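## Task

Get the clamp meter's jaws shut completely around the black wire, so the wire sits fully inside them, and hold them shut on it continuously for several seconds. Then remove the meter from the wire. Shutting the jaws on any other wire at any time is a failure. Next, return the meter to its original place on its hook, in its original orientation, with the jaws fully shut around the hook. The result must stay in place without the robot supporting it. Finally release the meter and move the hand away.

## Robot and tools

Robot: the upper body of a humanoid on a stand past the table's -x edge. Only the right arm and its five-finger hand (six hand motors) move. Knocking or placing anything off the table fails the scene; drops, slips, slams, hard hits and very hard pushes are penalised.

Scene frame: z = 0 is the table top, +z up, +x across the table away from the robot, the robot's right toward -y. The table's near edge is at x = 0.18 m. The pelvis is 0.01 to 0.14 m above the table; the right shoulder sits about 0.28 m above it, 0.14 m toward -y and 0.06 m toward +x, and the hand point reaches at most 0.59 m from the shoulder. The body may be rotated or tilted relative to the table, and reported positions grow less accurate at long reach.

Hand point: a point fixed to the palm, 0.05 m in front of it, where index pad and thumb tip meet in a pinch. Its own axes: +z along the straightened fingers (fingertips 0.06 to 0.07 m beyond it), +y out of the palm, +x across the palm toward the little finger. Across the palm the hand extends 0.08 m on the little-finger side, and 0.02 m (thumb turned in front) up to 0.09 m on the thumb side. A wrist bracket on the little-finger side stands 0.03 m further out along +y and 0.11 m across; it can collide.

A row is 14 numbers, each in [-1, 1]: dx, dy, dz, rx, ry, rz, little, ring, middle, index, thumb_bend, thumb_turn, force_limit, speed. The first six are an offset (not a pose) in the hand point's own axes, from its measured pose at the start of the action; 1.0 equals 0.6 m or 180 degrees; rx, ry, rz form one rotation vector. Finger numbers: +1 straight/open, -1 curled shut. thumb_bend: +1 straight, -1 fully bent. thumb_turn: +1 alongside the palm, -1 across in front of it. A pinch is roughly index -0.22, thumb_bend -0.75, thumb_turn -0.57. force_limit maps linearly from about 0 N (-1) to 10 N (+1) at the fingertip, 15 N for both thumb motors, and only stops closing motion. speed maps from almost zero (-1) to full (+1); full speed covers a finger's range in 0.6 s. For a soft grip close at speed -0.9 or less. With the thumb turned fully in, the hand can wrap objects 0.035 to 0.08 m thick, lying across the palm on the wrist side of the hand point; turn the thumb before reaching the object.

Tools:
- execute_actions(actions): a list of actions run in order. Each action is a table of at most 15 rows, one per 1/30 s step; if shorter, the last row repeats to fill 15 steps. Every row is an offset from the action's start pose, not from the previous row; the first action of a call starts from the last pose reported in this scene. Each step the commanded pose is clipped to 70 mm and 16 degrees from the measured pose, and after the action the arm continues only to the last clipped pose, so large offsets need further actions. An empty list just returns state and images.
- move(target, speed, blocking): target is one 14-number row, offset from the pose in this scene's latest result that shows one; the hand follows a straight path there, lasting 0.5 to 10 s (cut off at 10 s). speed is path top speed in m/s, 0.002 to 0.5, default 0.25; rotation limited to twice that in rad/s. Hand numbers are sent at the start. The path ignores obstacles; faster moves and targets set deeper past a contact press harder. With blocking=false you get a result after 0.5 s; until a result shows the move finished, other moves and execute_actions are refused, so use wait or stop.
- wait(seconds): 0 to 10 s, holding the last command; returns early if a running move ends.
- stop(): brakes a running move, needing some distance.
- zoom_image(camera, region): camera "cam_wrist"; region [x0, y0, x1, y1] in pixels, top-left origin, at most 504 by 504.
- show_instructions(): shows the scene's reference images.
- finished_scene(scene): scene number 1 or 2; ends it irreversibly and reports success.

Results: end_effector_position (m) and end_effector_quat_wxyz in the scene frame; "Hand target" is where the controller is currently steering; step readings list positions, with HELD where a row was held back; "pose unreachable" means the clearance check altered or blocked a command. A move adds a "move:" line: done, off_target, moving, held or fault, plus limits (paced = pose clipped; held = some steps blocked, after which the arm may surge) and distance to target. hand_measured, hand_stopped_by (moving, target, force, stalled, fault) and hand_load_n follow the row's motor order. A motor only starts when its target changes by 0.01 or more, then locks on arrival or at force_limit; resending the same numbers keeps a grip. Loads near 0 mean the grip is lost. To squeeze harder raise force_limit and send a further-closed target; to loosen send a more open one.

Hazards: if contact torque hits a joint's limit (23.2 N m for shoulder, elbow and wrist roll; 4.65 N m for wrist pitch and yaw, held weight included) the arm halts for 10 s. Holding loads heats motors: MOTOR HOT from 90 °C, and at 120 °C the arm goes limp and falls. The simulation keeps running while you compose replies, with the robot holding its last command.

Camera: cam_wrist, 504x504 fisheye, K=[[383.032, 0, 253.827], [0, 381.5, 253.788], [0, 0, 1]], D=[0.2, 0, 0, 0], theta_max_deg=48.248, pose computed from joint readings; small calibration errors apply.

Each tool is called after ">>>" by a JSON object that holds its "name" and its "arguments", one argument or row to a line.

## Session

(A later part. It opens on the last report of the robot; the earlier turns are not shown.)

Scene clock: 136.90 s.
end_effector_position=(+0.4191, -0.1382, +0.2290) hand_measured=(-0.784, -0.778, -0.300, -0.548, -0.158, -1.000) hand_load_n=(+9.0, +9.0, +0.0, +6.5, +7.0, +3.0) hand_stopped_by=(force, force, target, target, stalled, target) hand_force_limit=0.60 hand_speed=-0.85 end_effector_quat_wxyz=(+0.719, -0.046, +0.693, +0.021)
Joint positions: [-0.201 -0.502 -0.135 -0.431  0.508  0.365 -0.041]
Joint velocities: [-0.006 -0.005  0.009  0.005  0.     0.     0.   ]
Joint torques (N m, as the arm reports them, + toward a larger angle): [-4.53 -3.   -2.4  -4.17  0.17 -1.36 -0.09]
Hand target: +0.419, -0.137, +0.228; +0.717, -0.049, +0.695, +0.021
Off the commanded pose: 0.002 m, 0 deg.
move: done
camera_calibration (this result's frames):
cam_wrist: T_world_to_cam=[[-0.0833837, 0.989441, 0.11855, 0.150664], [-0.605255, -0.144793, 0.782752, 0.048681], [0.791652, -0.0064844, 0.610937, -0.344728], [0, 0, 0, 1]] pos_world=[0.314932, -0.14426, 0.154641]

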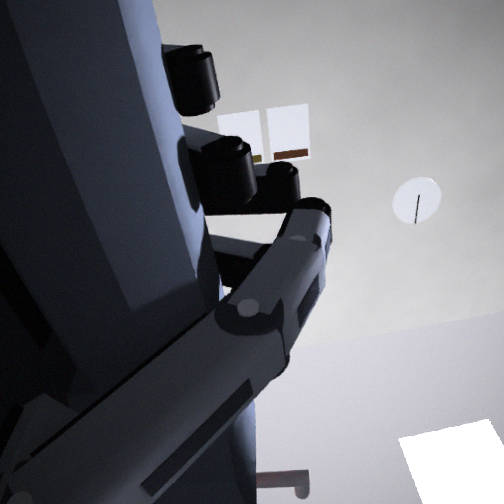

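>>> {"name": "execute_actions", "arguments": {
  "actions": [
    [[0,0,0,0,0,0,-0.99,-0.99,0.1,-0.33,-0.17,-1,0.6,-0.65]]
  ]
}}

Scene clock: 138.03 s.
end_effector_position=(+0.4192, -0.1381, +0.2290) hand_measured=(-0.786, -0.778, -0.068, -0.330, -0.160, -1.000) hand_load_n=(+0.0, +2.5, +0.0, +2.0, +3.0, +0.0) hand_stopped_by=(force, force, moving, moving, stalled, target) hand_force_limit=0.60 hand_speed=-0.65 end_effector_quat_wxyz=(+0.719, -0.046, +0.693, +0.021)
Joint positions: [-0.201 -0.502 -0.135 -0.431  0.508  0.365 -0.041]
Joint velocities: [-0.003 -0.005  0.005 -0.005  0.006  0.     0.   ]
Joint torques (N m, as the arm reports them, + toward a larger angle): [-4.23 -2.29 -2.76 -4.09  0.19 -1.47 -0.12]
Hand target: +0.419, -0.138, +0.229; +0.719, -0.046, +0.693, +0.021
Off the commanded pose: 0.000 m, 0 deg.
Step readings (end_effector_position):
0: (+0.4192, -0.1381, +0.2290)
1: (+0.4192, -0.1381, +0.2290)
2: (+0.4192, -0.1381, +0.2290)
4: (+0.4192, -0.1381, +0.2290)
8: (+0.4192, -0.1381, +0.2290)
15: end_effector_position above
camera_calibration (this result's frames):
cam_wrist: T_world_to_cam=[[-0.0834092, 0.989441, 0.118527, 0.150675], [-0.605123, -0.144791, 0.782855, 0.0486553], [0.791751, -0.00642614, 0.61081, -0.344704], [0, 0, 0, 1]] pos_world=[0.31493, -0.144254, 0.1546]

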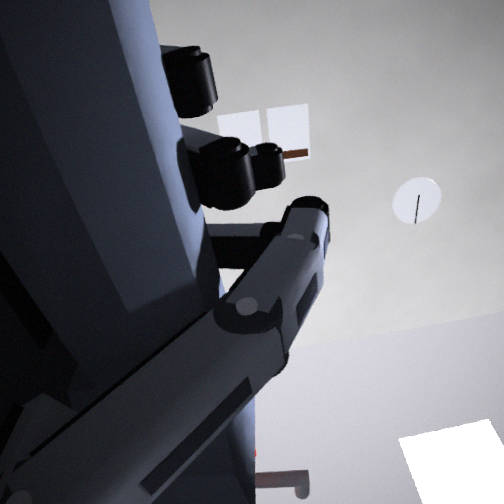

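Loads dropped; re-tighten ring/little quickly.

>>> {"name": "execute_actions", "arguments": {
  "actions": [
    [[0,0,0,0,0,0,-0.97,-0.97,0.1,-0.33,-0.17,-1,0.2,-0.85]]
  ]
}}

>>> {"name": "zoom_image", "arguments": {
  "camera": "cam_wrist",
  "region": [220, 400, 360, 504]
}}

Scene clock: 138.77 s.
end_effector_position=(+0.4192, -0.1381, +0.2290) hand_measured=(-0.816, -0.792, +0.100, -0.330, -0.160, -1.000) hand_load_n=(+6.5, +7.5, +0.0, +3.0, +3.0, +1.0) hand_stopped_by=(force, force, target, target, stalled, target) hand_force_limit=0.20 hand_speed=-0.85 end_effector_quat_wxyz=(+0.719, -0.046, +0.693, +0.021)
Joint positions: [-0.201 -0.502 -0.135 -0.431  0.508  0.365 -0.041]
Joint velocities: [-0.002  0.005 -0.005 -0.011  0.     0.     0.   ]
Joint torques (N m, as the arm reports them, + toward a larger angle): [-4.01 -2.64 -2.38 -4.65  0.18 -1.43 -0.03]
Hand target: +0.419, -0.138, +0.229; +0.719, -0.046, +0.693, +0.021
Off the commanded pose: 0.000 m, 0 deg.
Step readings (end_effector_position):
0: (+0.4192, -0.1381, +0.2290)
1: (+0.4192, -0.1381, +0.2290)
2: (+0.4192, -0.1381, +0.2290)
4: (+0.4192, -0.1381, +0.2290)
8: (+0.4192, -0.1381, +0.2290)
15: end_effector_position above
camera_calibration (this result's frames):
cam_wrist: T_world_to_cam=[[-0.0834096, 0.989441, 0.118527, 0.150675], [-0.605123, -0.144791, 0.782855, 0.0486553], [0.791751, -0.00642574, 0.610811, -0.344704], [0, 0, 0, 1]] pos_world=[0.31493, -0.144254, 0.1546]

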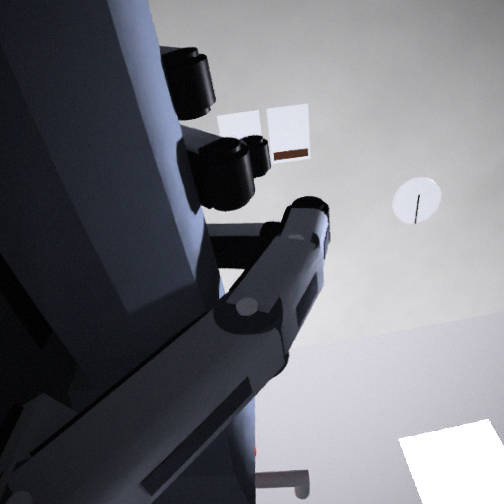

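Region (220, 400, 360, 504) of cam_wrist's 504x504 image, scaled by 3.600, with more detail than that image has; it fills the top 374 rows of this view, and the rest is white.

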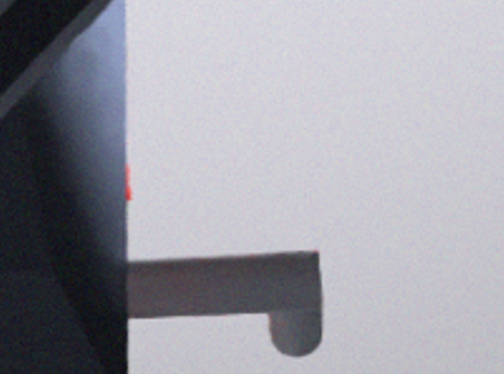

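>>> {"name": "execute_actions", "arguments": {
  "actions": [
    [[0,0,0,0,0,0,-0.97,-0.97,0.1,0.05,-0.17,-1,0.0,-0.75],[0,0,0,0,0,0,-0.97,-0.97,0.1,0.05,-0.17,-1,0.0,-0.75],[0,0,0,0,0,0,-0.97,-0.97,0.1,0.05,-0.17,-1,0.0,-0.75],[0,0,0,0,0,0,-0.97,-0.97,0.1,0.05,-0.17,-1,0.0,-0.75],[0,0,0,0,0,0,-0.97,-0.97,0.1,0.05,-0.17,-1,0.0,-0.75],[0,0,0,0,0,0,-0.97,-0.97,0.1,0.05,-0.17,-1,0.0,-0.75],[0,0,0,0,0,0,-0.99,-0.99,0.1,0.05,-0.17,-1,0.0,-0.75],[0,0,0,0,0,0,-0.99,-0.99,0.1,0.05,-0.17,-1,0.0,-0.75],[0,0,0,0,0,0,-0.99,-0.99,0.1,0.05,-0.17,-1,0.0,-0.75],[0,0,0,0,0,0,-0.99,-0.99,0.1,0.05,-0.17,-1,0.0,-0.75],[0,0,0,0,0,0,-0.99,-0.99,0.1,0.05,-0.17,-1,0.0,-0.75],[0,0,0,0,0,0,-0.99,-0.99,0.1,0.05,-0.17,-1,0.0,-0.75],[0,0,0,0,0,0,-0.97,-0.97,0.1,0.05,-0.17,-1,0.0,-0.75]],
    [[0,0,0,0,0,0,-0.97,-0.97,0.1,0.05,-0.17,-1,0.0,-0.75],[0,0,0,0,0,0,-0.97,-0.97,0.1,0.05,-0.17,-1,0.0,-0.75],[0,0,0,0,0,0,-0.97,-0.97,0.1,0.05,-0.17,-1,0.0,-0.75],[0,0,0,0,0,0,-0.99,-0.99,0.1,0.05,-0.17,-1,0.0,-0.75],[0,0,0,0,0,0,-0.99,-0.99,0.1,0.05,-0.17,-1,0.0,-0.75],[0,0,0,0,0,0,-0.99,-0.99,0.1,0.05,-0.17,-1,0.0,-0.75],[0,0,0,0,0,0,-0.99,-0.99,0.1,0.05,-0.17,-1,0.0,-0.75],[0,0,0,0,0,0,-0.99,-0.99,0.1,0.05,-0.17,-1,0.0,-0.75],[0,0,0,0,0,0,-0.99,-0.99,0.1,0.05,-0.17,-1,0.0,-0.75],[0,0,0,0,0,0,-0.97,-0.97,0.1,0.05,-0.17,-1,0.0,-0.75]]
  ]
}}

>>> {"name": "zoom_image", "arguments": {
  "camera": "cam_wrist",
  "region": [220, 400, 360, 504]
}}

Scene clock: 141.43 s.
end_effector_position=(+0.4191, -0.1381, +0.2292) hand_measured=(-0.816, -0.792, +0.100, +0.044, -0.160, -1.000) hand_load_n=(+6.5, +7.5, +0.0, +0.0, +3.0, +1.5) hand_stopped_by=(force, force, target, moving, stalled, target) hand_force_limit=0.00 hand_speed=-0.75 end_effector_quat_wxyz=(+0.719, -0.046, +0.693, +0.021)
Joint positions: [-0.201 -0.502 -0.135 -0.431  0.508  0.364 -0.041]
Joint velocities: [ 0.005 -0.003  0.006  0.005  0.009  0.     0.   ]
Joint torques (N m, as the arm reports them, + toward a larger angle): [-4.27 -2.4  -2.24 -3.94 -0.18 -1.34 -0.13]
Hand target: +0.419, -0.138, +0.229; +0.719, -0.046, +0.693, +0.021
Off the commanded pose: 0.000 m, 0 deg.
Step readings (end_effector_position; steps 1 to 15: 1st action; 16 to 30: 2nd action):
0: (+0.4192, -0.1381, +0.2290)
1: (+0.4192, -0.1381, +0.2290)
2: (+0.4192, -0.1381, +0.2290)
4: (+0.4192, -0.1381, +0.2290)
8: (+0.4192, -0.1381, +0.2290)
15: (+0.4191, -0.1381, +0.2290)
16: (+0.4191, -0.1381, +0.2291)
17: (+0.4191, -0.1381, +0.2292)
19: (+0.4191, -0.1381, +0.2292)
23: (+0.4191, -0.1381, +0.2292)
30: end_effector_position above
camera_calibration (this result's frames):
cam_wrist: T_world_to_cam=[[-0.0835472, 0.989424, 0.118572, 0.150688], [-0.605797, -0.144906, 0.782313, 0.0488617], [0.791221, -0.00647055, 0.611496, -0.344746], [0, 0, 0, 1]] pos_world=[0.31496, -0.144245, 0.154718]

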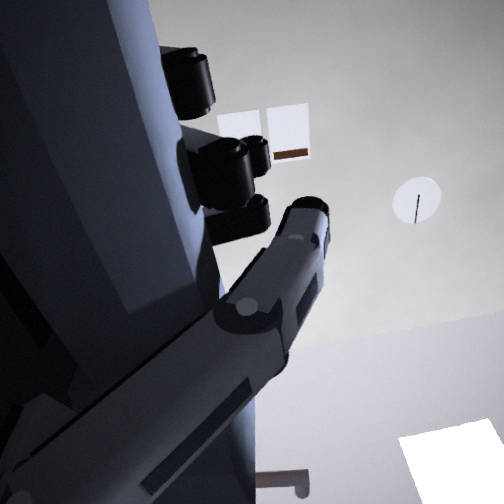

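Region (220, 400, 360, 504) of cam_wrist's 504x504 image, scaled by 3.600, with more detail than that image has; it fills the top 374 rows of this view, and the rest is white.

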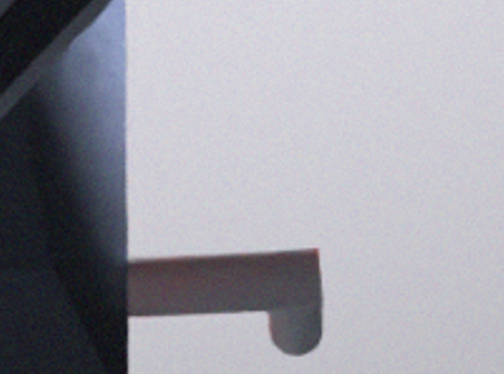

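>>> {"name": "move", "arguments": {
  "target": [0.0025, 0, -0.0025, 0, -0.015, 0, -0.97, -0.97, 0.1, 0.05, -0.17, -1, 0.0, -0.75],
  "speed": 0.03
}}

>>> {"name": "zoom_image", "arguments": {
  "camera": "cam_wrist",
  "region": [220, 400, 360, 504]
}}

Scene clock: 143.80 s.
end_effector_position=(+0.4175, -0.1389, +0.2288) hand_measured=(-0.816, -0.792, +0.100, +0.050, -0.160, -1.000) hand_load_n=(+5.0, +7.0, +0.0, +0.0, +2.5, +2.0) hand_stopped_by=(force, force, target, target, stalled, target) hand_force_limit=0.00 hand_speed=-0.75 end_effector_quat_wxyz=(+0.736, -0.045, +0.675, +0.022)
Joint positions: [-0.186 -0.484 -0.112 -0.371  0.476  0.239 -0.021]
Joint velocities: [-0.005  0.008  0.014  0.006  0.009 -0.011  0.   ]
Joint torques (N m, as the arm reports them, + toward a larger angle): [-3.9  -2.69 -2.01 -3.63  0.12 -1.46 -0.07]
Hand target: +0.417, -0.138, +0.227; +0.735, -0.046, +0.676, +0.021
Off the commanded pose: 0.001 m, 0 deg.
move: done
camera_calibration (this result's frames):
cam_wrist: T_world_to_cam=[[-0.0898274, 0.988798, 0.119203, 0.153725], [-0.643281, -0.148974, 0.750997, 0.0703413], [0.760343, -0.00922102, 0.649457, -0.339441], [0, 0, 0, 1]] pos_world=[0.31715, -0.144654, 0.149302]

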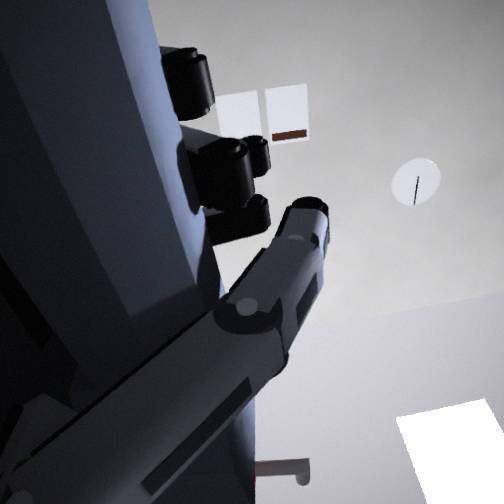

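Region (220, 400, 360, 504) of cam_wrist's 504x504 image, scaled by 3.600, with more detail than that image has; it fills the top 374 rows of this view, and the rest is white.

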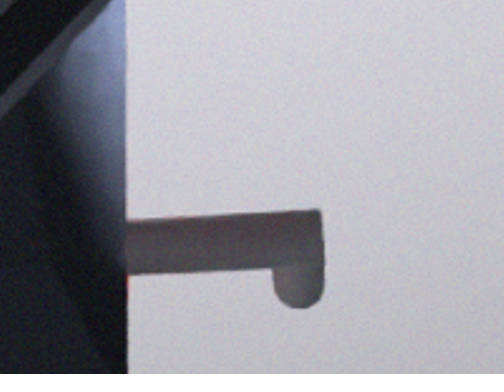

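>>> {"name": "zoom_image", "arguments": {
  "camera": "cam_wrist",
  "region": [225, 440, 295, 504]
}}

Region (225, 440, 295, 504) of cam_wrist's 504x504 image, scaled by 7.200, with more detail than that image has; it fills the top 461 rows of this view, and the rest is white.

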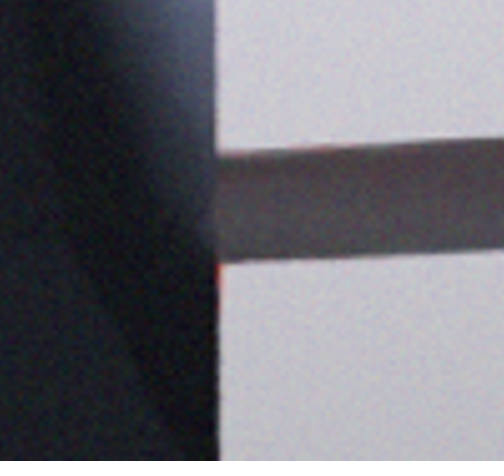

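>>> {"name": "move", "arguments": {
  "target": [0.005, 0.003, -0.004, 0, 0, 0, -0.97, -0.97, 0.1, 0.05, -0.17, -1, 0.0, -0.75],
  "speed": 0.01
}}

>>> {"name": "zoom_image", "arguments": {
  "camera": "cam_wrist",
  "region": [220, 400, 360, 504]
}}

Scene clock: 150.93 s.
end_effector_position=(+0.4153, -0.1375, +0.2263) hand_measured=(-0.816, -0.792, +0.100, +0.050, -0.160, -1.000) hand_load_n=(+5.0, +7.0, +0.0, +0.0, +2.5, +2.0) hand_stopped_by=(force, force, target, target, stalled, target) hand_force_limit=0.00 hand_speed=-0.75 end_effector_quat_wxyz=(+0.736, -0.045, +0.675, +0.023)
Joint positions: [-0.173 -0.48  -0.104 -0.371  0.471  0.223 -0.021]
Joint velocities: [ 0.012 -0.003  0.    -0.014 -0.008 -0.004  0.   ]
Joint torques (N m, as the arm reports them, + toward a larger angle): [-3.75 -2.02 -2.44 -4.49 -0.01 -1.56 -0.2 ]
Hand target: +0.415, -0.137, +0.225; +0.736, -0.045, +0.675, +0.022
Off the commanded pose: 0.001 m, 0 deg.
move: done
camera_calibration (this result's frames):
cam_wrist: T_world_to_cam=[[-0.0921465, 0.98842, 0.120562, 0.153079], [-0.642974, -0.151515, 0.750751, 0.0705976], [0.760324, -0.0083392, 0.64949, -0.335983], [0, 0, 0, 1]] pos_world=[0.314954, -0.143412, 0.146761]

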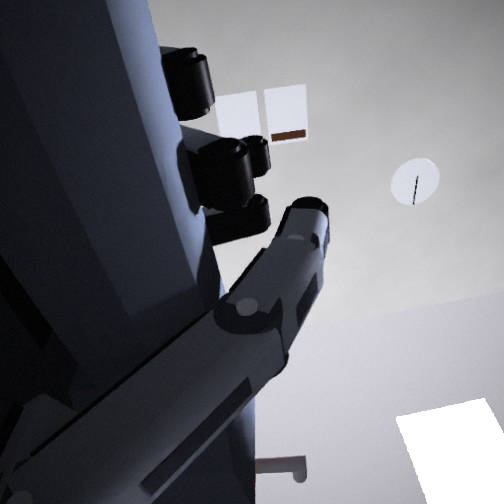

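Region (220, 400, 360, 504) of cam_wrist's 504x504 image, scaled by 3.600, with more detail than that image has; it fills the top 374 rows of this view, and the rest is white.

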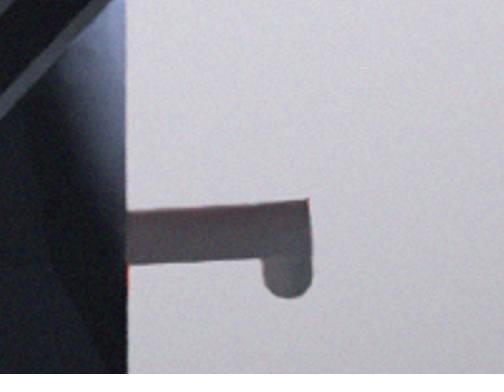

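>>> {"name": "move", "arguments": {
  "target": [0.004, 0, 0, 0, 0, 0, -0.97, -0.97, 0.1, 0.05, -0.17, -1, 0.0, -0.75],
  "speed": 0.008
}}

>>> {"name": "zoom_image", "arguments": {
  "camera": "cam_wrist",
  "region": [220, 400, 360, 504]
}}

Scene clock: 152.00 s.
end_effector_position=(+0.4156, -0.1382, +0.2261) hand_measured=(-0.816, -0.792, +0.100, +0.050, -0.160, -1.000) hand_load_n=(+4.5, +7.0, +0.0, +0.0, +2.0, +2.5) hand_stopped_by=(force, force, target, target, stalled, target) hand_force_limit=0.00 hand_speed=-0.75 end_effector_quat_wxyz=(+0.738, -0.044, +0.673, +0.023)
Joint positions: [-0.173 -0.48  -0.101 -0.36   0.471  0.207 -0.021]
Joint velocities: [-0.008  0.006 -0.008  0.005 -0.002 -0.001  0.   ]
Joint torques (N m, as the arm reports them, + toward a larger angle): [-3.63 -1.99 -2.15 -3.41 -0.55 -1.3  -0.11]
Hand target: +0.415, -0.138, +0.224; +0.736, -0.045, +0.675, +0.023
Off the commanded pose: 0.002 m, 0 deg.
move: done
camera_calibration (this result's frames):
cam_wrist: T_world_to_cam=[[-0.0911874, 0.988289, 0.122351, 0.153017], [-0.646749, -0.152198, 0.747363, 0.0730388], [0.757232, -0.0109801, 0.653053, -0.335965], [0, 0, 0, 1]] pos_world=[0.315595, -0.143797, 0.146095]

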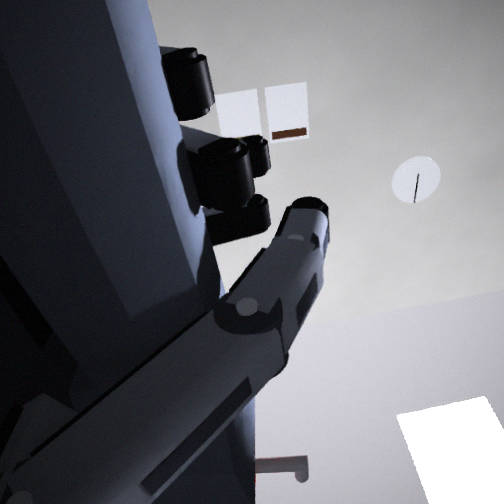

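Region (220, 400, 360, 504) of cam_wrist's 504x504 image, scaled by 3.600, with more detail than that image has; it fills the top 374 rows of this view, and the rest is white.

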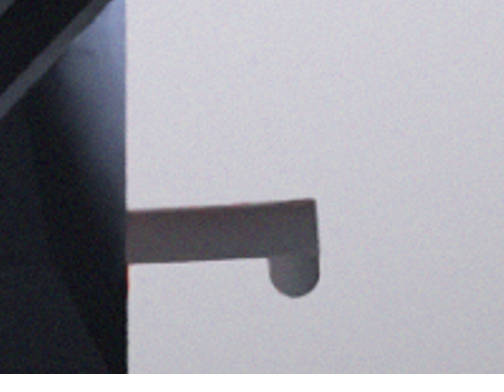

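>>> {"name": "execute_actions", "arguments": {
  "actions": [
    [[0,0,0,0,0,0,-0.7,-0.68,0.2,0.15,-0.05,-1,0.0,-0.85]]
  ]
}}

>>> {"name": "zoom_image", "arguments": {
  "camera": "cam_wrist",
  "region": [220, 400, 360, 504]
}}

Scene clock: 162.17 s.
end_effector_position=(+0.4156, -0.1382, +0.2261) hand_measured=(-0.718, -0.694, +0.198, +0.148, -0.100, -1.000) hand_load_n=(+0.0, +0.0, +0.0, +0.0, +0.0, +0.0) hand_stopped_by=(moving, moving, moving, moving, moving, target) hand_force_limit=0.00 hand_speed=-0.85 end_effector_quat_wxyz=(+0.738, -0.044, +0.673, +0.023)
Joint positions: [-0.173 -0.48  -0.101 -0.36   0.471  0.207 -0.021]
Joint velocities: [ 0.    -0.015  0.    -0.003 -0.002  0.     0.   ]
Joint torques (N m, as the arm reports them, + toward a larger angle): [-3.12 -2.02 -2.41 -3.46 -0.13 -0.91 -0.09]
Hand target: +0.416, -0.138, +0.226; +0.738, -0.044, +0.673, +0.023
Off the commanded pose: 0.000 m, 0 deg.
Step readings (end_effector_position):
0: (+0.4156, -0.1382, +0.2260)
1: (+0.4156, -0.1382, +0.2260)
2: (+0.4156, -0.1382, +0.2260)
4: (+0.4156, -0.1382, +0.2261)
8: (+0.4156, -0.1382, +0.2261)
15: end_effector_position above
camera_calibration (this result's frames):
cam_wrist: T_world_to_cam=[[-0.0912403, 0.988279, 0.122395, 0.153016], [-0.646782, -0.152266, 0.747321, 0.0730716], [0.757198, -0.010977, 0.653093, -0.335949], [0, 0, 0, 1]] pos_world=[0.315602, -0.143784, 0.146069]

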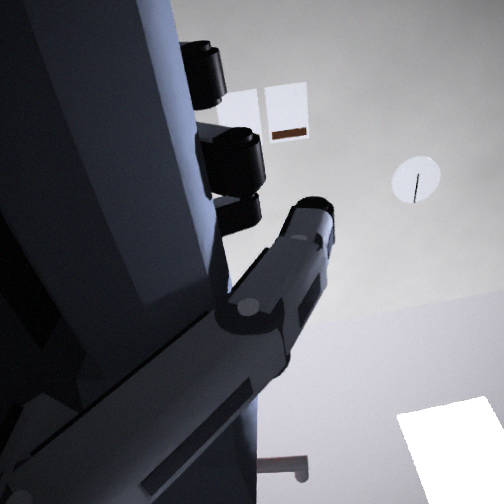

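Region (220, 400, 360, 504) of cam_wrist's 504x504 image, scaled by 3.600, with more detail than that image has; it fills the top 374 rows of this view, and the rest is white.

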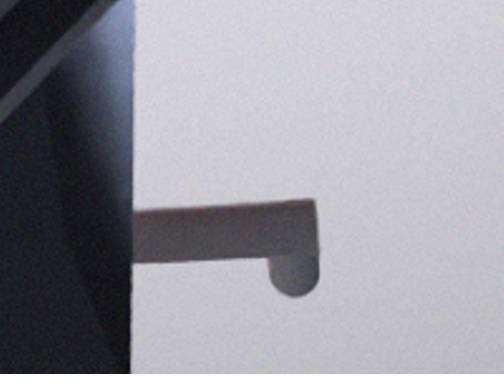

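>>> {"name": "execute_actions", "arguments": {
  "actions": [
    [[0,0,0,0,0,0,1,1,1,1,0.7,-1,0.0,-0.7],[0,0,0,0,0,0,1,1,1,1,0.7,-1,0.0,-0.7],[0,0,0,0,0,0,1,1,1,1,0.7,-1,0.0,-0.7],[0,0,0,0,0,0,1,1,1,1,0.7,-1,0.0,-0.7],[0,0,0,0,0,0,1,1,1,1,0.7,-1,0.0,-0.7],[0,0,0,0,0,0,1,1,1,1,0.7,-1,0.0,-0.7],[0,0,0,0,0,0,1,1,1,1,0.7,-1,0.0,-0.5],[0,0,0,0,0,0,1,1,1,1,0.7,-1,0.0,-0.5],[0,0,0,0,0,0,1,1,1,1,0.7,-1,0.0,-0.5],[0,0,0,0,0,0,1,1,1,1,0.7,-1,0.0,-0.2]],
    [[0,0,0,0,0,0,1,1,1,1,0.7,-1,0.0,-0.1]],
    [[0,0,0,0,0,0,1,1,1,1,0.7,-1,0.0,-0.1]]
  ]
}}

Scene clock: 164.23 s.
end_effector_position=(+0.4156, -0.1382, +0.2261) hand_measured=(+1.000, +1.000, +1.000, +1.000, +0.700, -1.000) hand_load_n=(+0.0, +0.0, +0.0, +0.0, +0.0, +0.0) hand_stopped_by=(target, target, target, target, target, target) hand_force_limit=0.00 hand_speed=-0.10 end_effector_quat_wxyz=(+0.738, -0.044, +0.673, +0.023)
Joint positions: [-0.173 -0.48  -0.101 -0.36   0.471  0.207 -0.021]
Joint velocities: [ 0.009 -0.006 -0.006 -0.011  0.     0.     0.   ]
Joint torques (N m, as the arm reports them, + toward a larger angle): [-3.25 -2.03 -1.9  -3.74 -0.21 -0.93 -0.08]
Hand target: +0.416, -0.138, +0.226; +0.738, -0.044, +0.673, +0.023
Off the commanded pose: 0.000 m, 0 deg.
Step readings (end_effector_position; steps 1 to 15: 1st action; 16 to 30: 2nd action; 31 to 45: 3rd action):
0: (+0.4156, -0.1382, +0.2261)
1: (+0.4156, -0.1382, +0.2261)
2: (+0.4156, -0.1382, +0.2261)
4: (+0.4156, -0.1382, +0.2261)
8: (+0.4156, -0.1382, +0.2261)
15: (+0.4156, -0.1382, +0.2261)
16: (+0.4156, -0.1382, +0.2261)
17: (+0.4156, -0.1382, +0.2261)
19: (+0.4156, -0.1382, +0.2261)
23: (+0.4156, -0.1382, +0.2261)
30: (+0.4156, -0.1382, +0.2261)
31: (+0.4156, -0.1382, +0.2261)
32: (+0.4156, -0.1382, +0.2261)
34: (+0.4156, -0.1382, +0.2261)
38: (+0.4156, -0.1382, +0.2261)
45: end_effector_position above
camera_calibration (this result's frames):
cam_wrist: T_world_to_cam=[[-0.0913543, 0.988269, 0.122385, 0.153042], [-0.646761, -0.152333, 0.747325, 0.0730519], [0.757202, -0.0108823, 0.653091, -0.335929], [0, 0, 0, 1]] pos_world=[0.315594, -0.143774, 0.146068]

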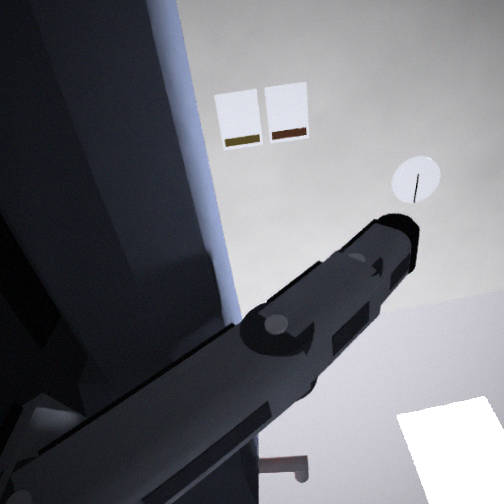

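>>> {"name": "move", "arguments": {
  "target": [0, -0.0667, -0.2083, 0, 0, 0, 1, 1, 1, 1, 0.7, -1, 0.0, -0.1],
  "speed": 0.08
}}

Scene clock: 167.47 s.
end_effector_position=(+0.2942, -0.1885, +0.2165) hand_measured=(+1.000, +1.000, +1.000, +1.000, +0.700, -1.000) hand_load_n=(+0.0, +0.0, +0.0, +0.0, +0.0, +0.0) hand_stopped_by=(target, target, target, target, target, target) hand_force_limit=0.00 hand_speed=-0.10 end_effector_quat_wxyz=(+0.737, -0.050, +0.674, +0.021)
Joint positions: [ 0.479 -0.43  -0.384 -0.545  0.617 -0.131  0.299]
Joint velocities: [0.    0.    0.008 0.    0.003 0.    0.004]
Joint torques (N m, as the arm reports them, + toward a larger angle): [ 0.96 -1.91 -2.13 -3.5   0.26 -0.99  0.02]
Hand target: +0.294, -0.189, +0.217; +0.738, -0.048, +0.673, +0.022
Off the commanded pose: 0.002 m, 1 deg.
move: done
camera_calibration (this result's frames):
cam_wrist: T_world_to_cam=[[-0.0962243, 0.989058, 0.111822, 0.196705], [-0.645283, -0.147524, 0.749564, -0.00597027], [0.757859, -0.0000306869, 0.652418, -0.236291], [0, 0, 0, 1]] pos_world=[0.194151, -0.195441, 0.13664]

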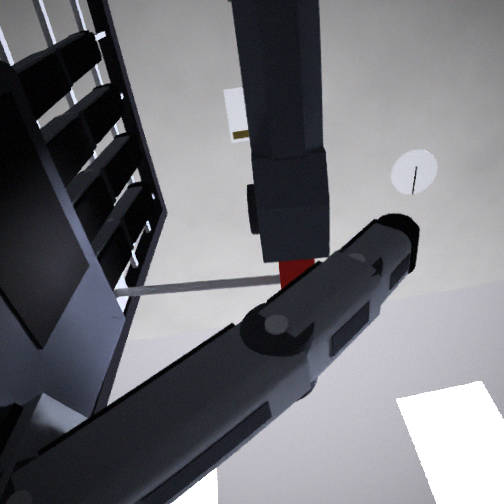

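>>> {"name": "execute_actions", "arguments": {
  "actions": [
    [[0,0,0,0,0,0,-0.9,-0.9,-0.9,-0.9,1,1,0.0,0.3]],
    [[0,0,0,0,0,0,-0.9,-0.9,-0.9,-0.9,1,1,0.0,0.3]]
  ]
}}

>>> {"name": "zoom_image", "arguments": {
  "camera": "cam_wrist",
  "region": [220, 200, 400, 360]
}}

Scene clock: 169.57 s.
end_effector_position=(+0.2942, -0.1885, +0.2165) hand_measured=(-0.898, -0.898, -0.898, -0.898, +1.000, +0.666) hand_load_n=(+0.0, +0.0, +0.0, +0.0, +0.0, +0.5) hand_stopped_by=(moving, moving, moving, moving, target, moving) hand_force_limit=0.00 hand_speed=0.30 end_effector_quat_wxyz=(+0.737, -0.050, +0.674, +0.021)
Joint positions: [ 0.479 -0.43  -0.384 -0.545  0.617 -0.131  0.299]
Joint velocities: [-0.011  0.003 -0.011  0.     0.     0.     0.   ]
Joint torques (N m, as the arm reports them, + toward a larger angle): [ 0.81 -1.63 -2.39 -3.34  0.17 -0.89 -0.11]
Hand target: +0.294, -0.189, +0.216; +0.737, -0.050, +0.674, +0.021
Off the commanded pose: 0.000 m, 0 deg.
Step readings (end_effector_position; steps 1 to 15: 1st action; 16 to 30: 2nd action):
0: (+0.2942, -0.1885, +0.2165)
1: (+0.2942, -0.1885, +0.2165)
2: (+0.2942, -0.1885, +0.2165)
4: (+0.2942, -0.1885, +0.2165)
8: (+0.2942, -0.1885, +0.2165)
15: (+0.2942, -0.1885, +0.2165)
16: (+0.2942, -0.1885, +0.2165)
17: (+0.2942, -0.1885, +0.2165)
19: (+0.2942, -0.1885, +0.2165)
23: (+0.2942, -0.1885, +0.2165)
30: end_effector_position above
camera_calibration (this result's frames):
cam_wrist: T_world_to_cam=[[-0.0960874, 0.989071, 0.111828, 0.196699], [-0.645379, -0.147439, 0.749498, -0.00593816], [0.757795, -0.000154469, 0.652493, -0.236326], [0, 0, 0, 1]] pos_world=[0.194154, -0.195461, 0.136655]

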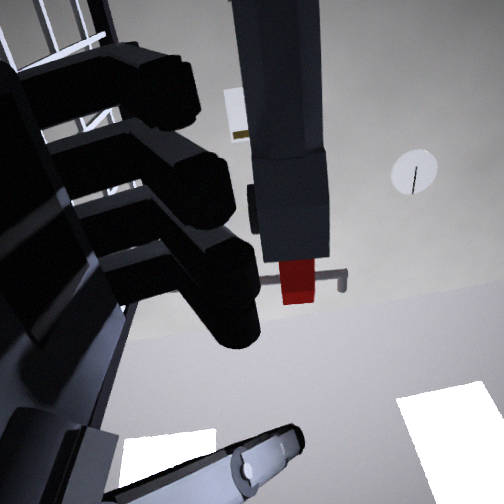

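Region (220, 200, 400, 360) of cam_wrist's 504x504 image, scaled by 2.800, with more detail than that image has.

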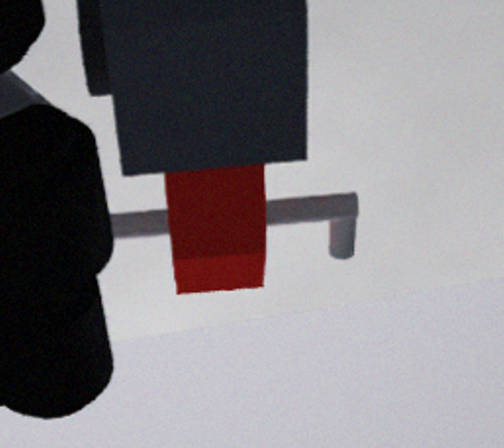

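>>> {"name": "move", "arguments": {
  "target": [-0.0081, 0.3209, -0.0502, -0.2178, 0.0216, 0.0234, -0.9, -0.9, -0.9, -0.9, 1, 1, 0.0, 0.3],
  "speed": 0.17
}}

Scene clock: 173.90 s.
end_effector_position=(+0.2465, +0.0002, +0.2100) hand_measured=(-0.900, -0.900, -0.900, -0.900, +1.000, +1.000) hand_load_n=(+0.0, +0.0, +0.0, +0.0, +0.0, +0.0) hand_stopped_by=(target, target, target, target, target, target) hand_force_limit=0.00 hand_speed=0.30 end_effector_quat_wxyz=(+0.652, -0.267, +0.654, +0.276)
Joint positions: [ 0.235 -0.527  0.087 -0.771  0.473  0.186  0.42 ]
Joint velocities: [-0.008  0.    -0.002  0.     0.     0.     0.   ]
Joint torques (N m, as the arm reports them, + toward a larger angle): [-0.57 -1.07 -1.56 -3.7  -0.01 -0.81 -0.07]
Hand target: +0.247, +0.001, +0.210; +0.652, -0.268, +0.654, +0.274
Off the commanded pose: 0.002 m, 1 deg.
move: done
camera_calibration (this result's frames):
cam_wrist: T_world_to_cam=[[-0.687764, 0.70631, 0.167651, 0.140352], [-0.328074, -0.508436, 0.796154, -0.0919485], [0.647571, 0.492564, 0.581406, -0.153981], [0, 0, 0, 1]] pos_world=[0.166077, -0.0700359, 0.139201]

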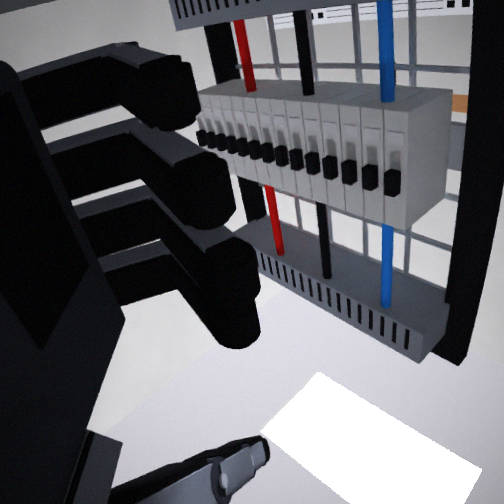

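>>> {"name": "wait", "arguments": {
  "seconds": 5
}}

>>> {"name": "finished_scene", "arguments": {
  "scene": 2
}}

Scene clock: 179.53 s.
end_effector_position=(+0.2466, +0.0002, +0.2100) hand_measured=(-0.900, -0.900, -0.900, -0.900, +1.000, +1.000) hand_load_n=(+0.0, +0.0, +0.0, +0.0, +0.0, +0.0) hand_stopped_by=(target, target, target, target, target, target) hand_force_limit=0.00 hand_speed=0.30 end_effector_quat_wxyz=(+0.652, -0.267, +0.654, +0.276)
Joint positions: [ 0.235 -0.527  0.087 -0.771  0.473  0.186  0.42 ]
Joint velocities: [-0.008  0.    -0.005  0.006 -0.011  0.     0.   ]
Joint torques (N m, as the arm reports them, + toward a larger angle): [-0.6  -0.86 -1.52 -3.98 -0.1  -0.81 -0.14]
Hand target: +0.247, +0.001, +0.210; +0.652, -0.268, +0.654, +0.274
Off the commanded pose: 0.002 m, 1 deg.
wait: 5.00 s; at rest from the start
camera_calibration (this result's frames):
cam_wrist: T_world_to_cam=[[-0.687723, 0.706348, 0.167658, 0.140349], [-0.328044, -0.50838, 0.796201, -0.0919465], [0.647629, 0.492567, 0.581338, -0.153976], [0, 0, 0, 1]] pos_world=[0.166078, -0.0700355, 0.139189]

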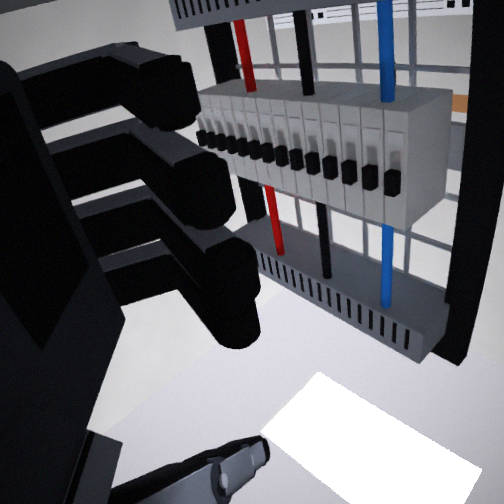

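The scene is finished: the task was done.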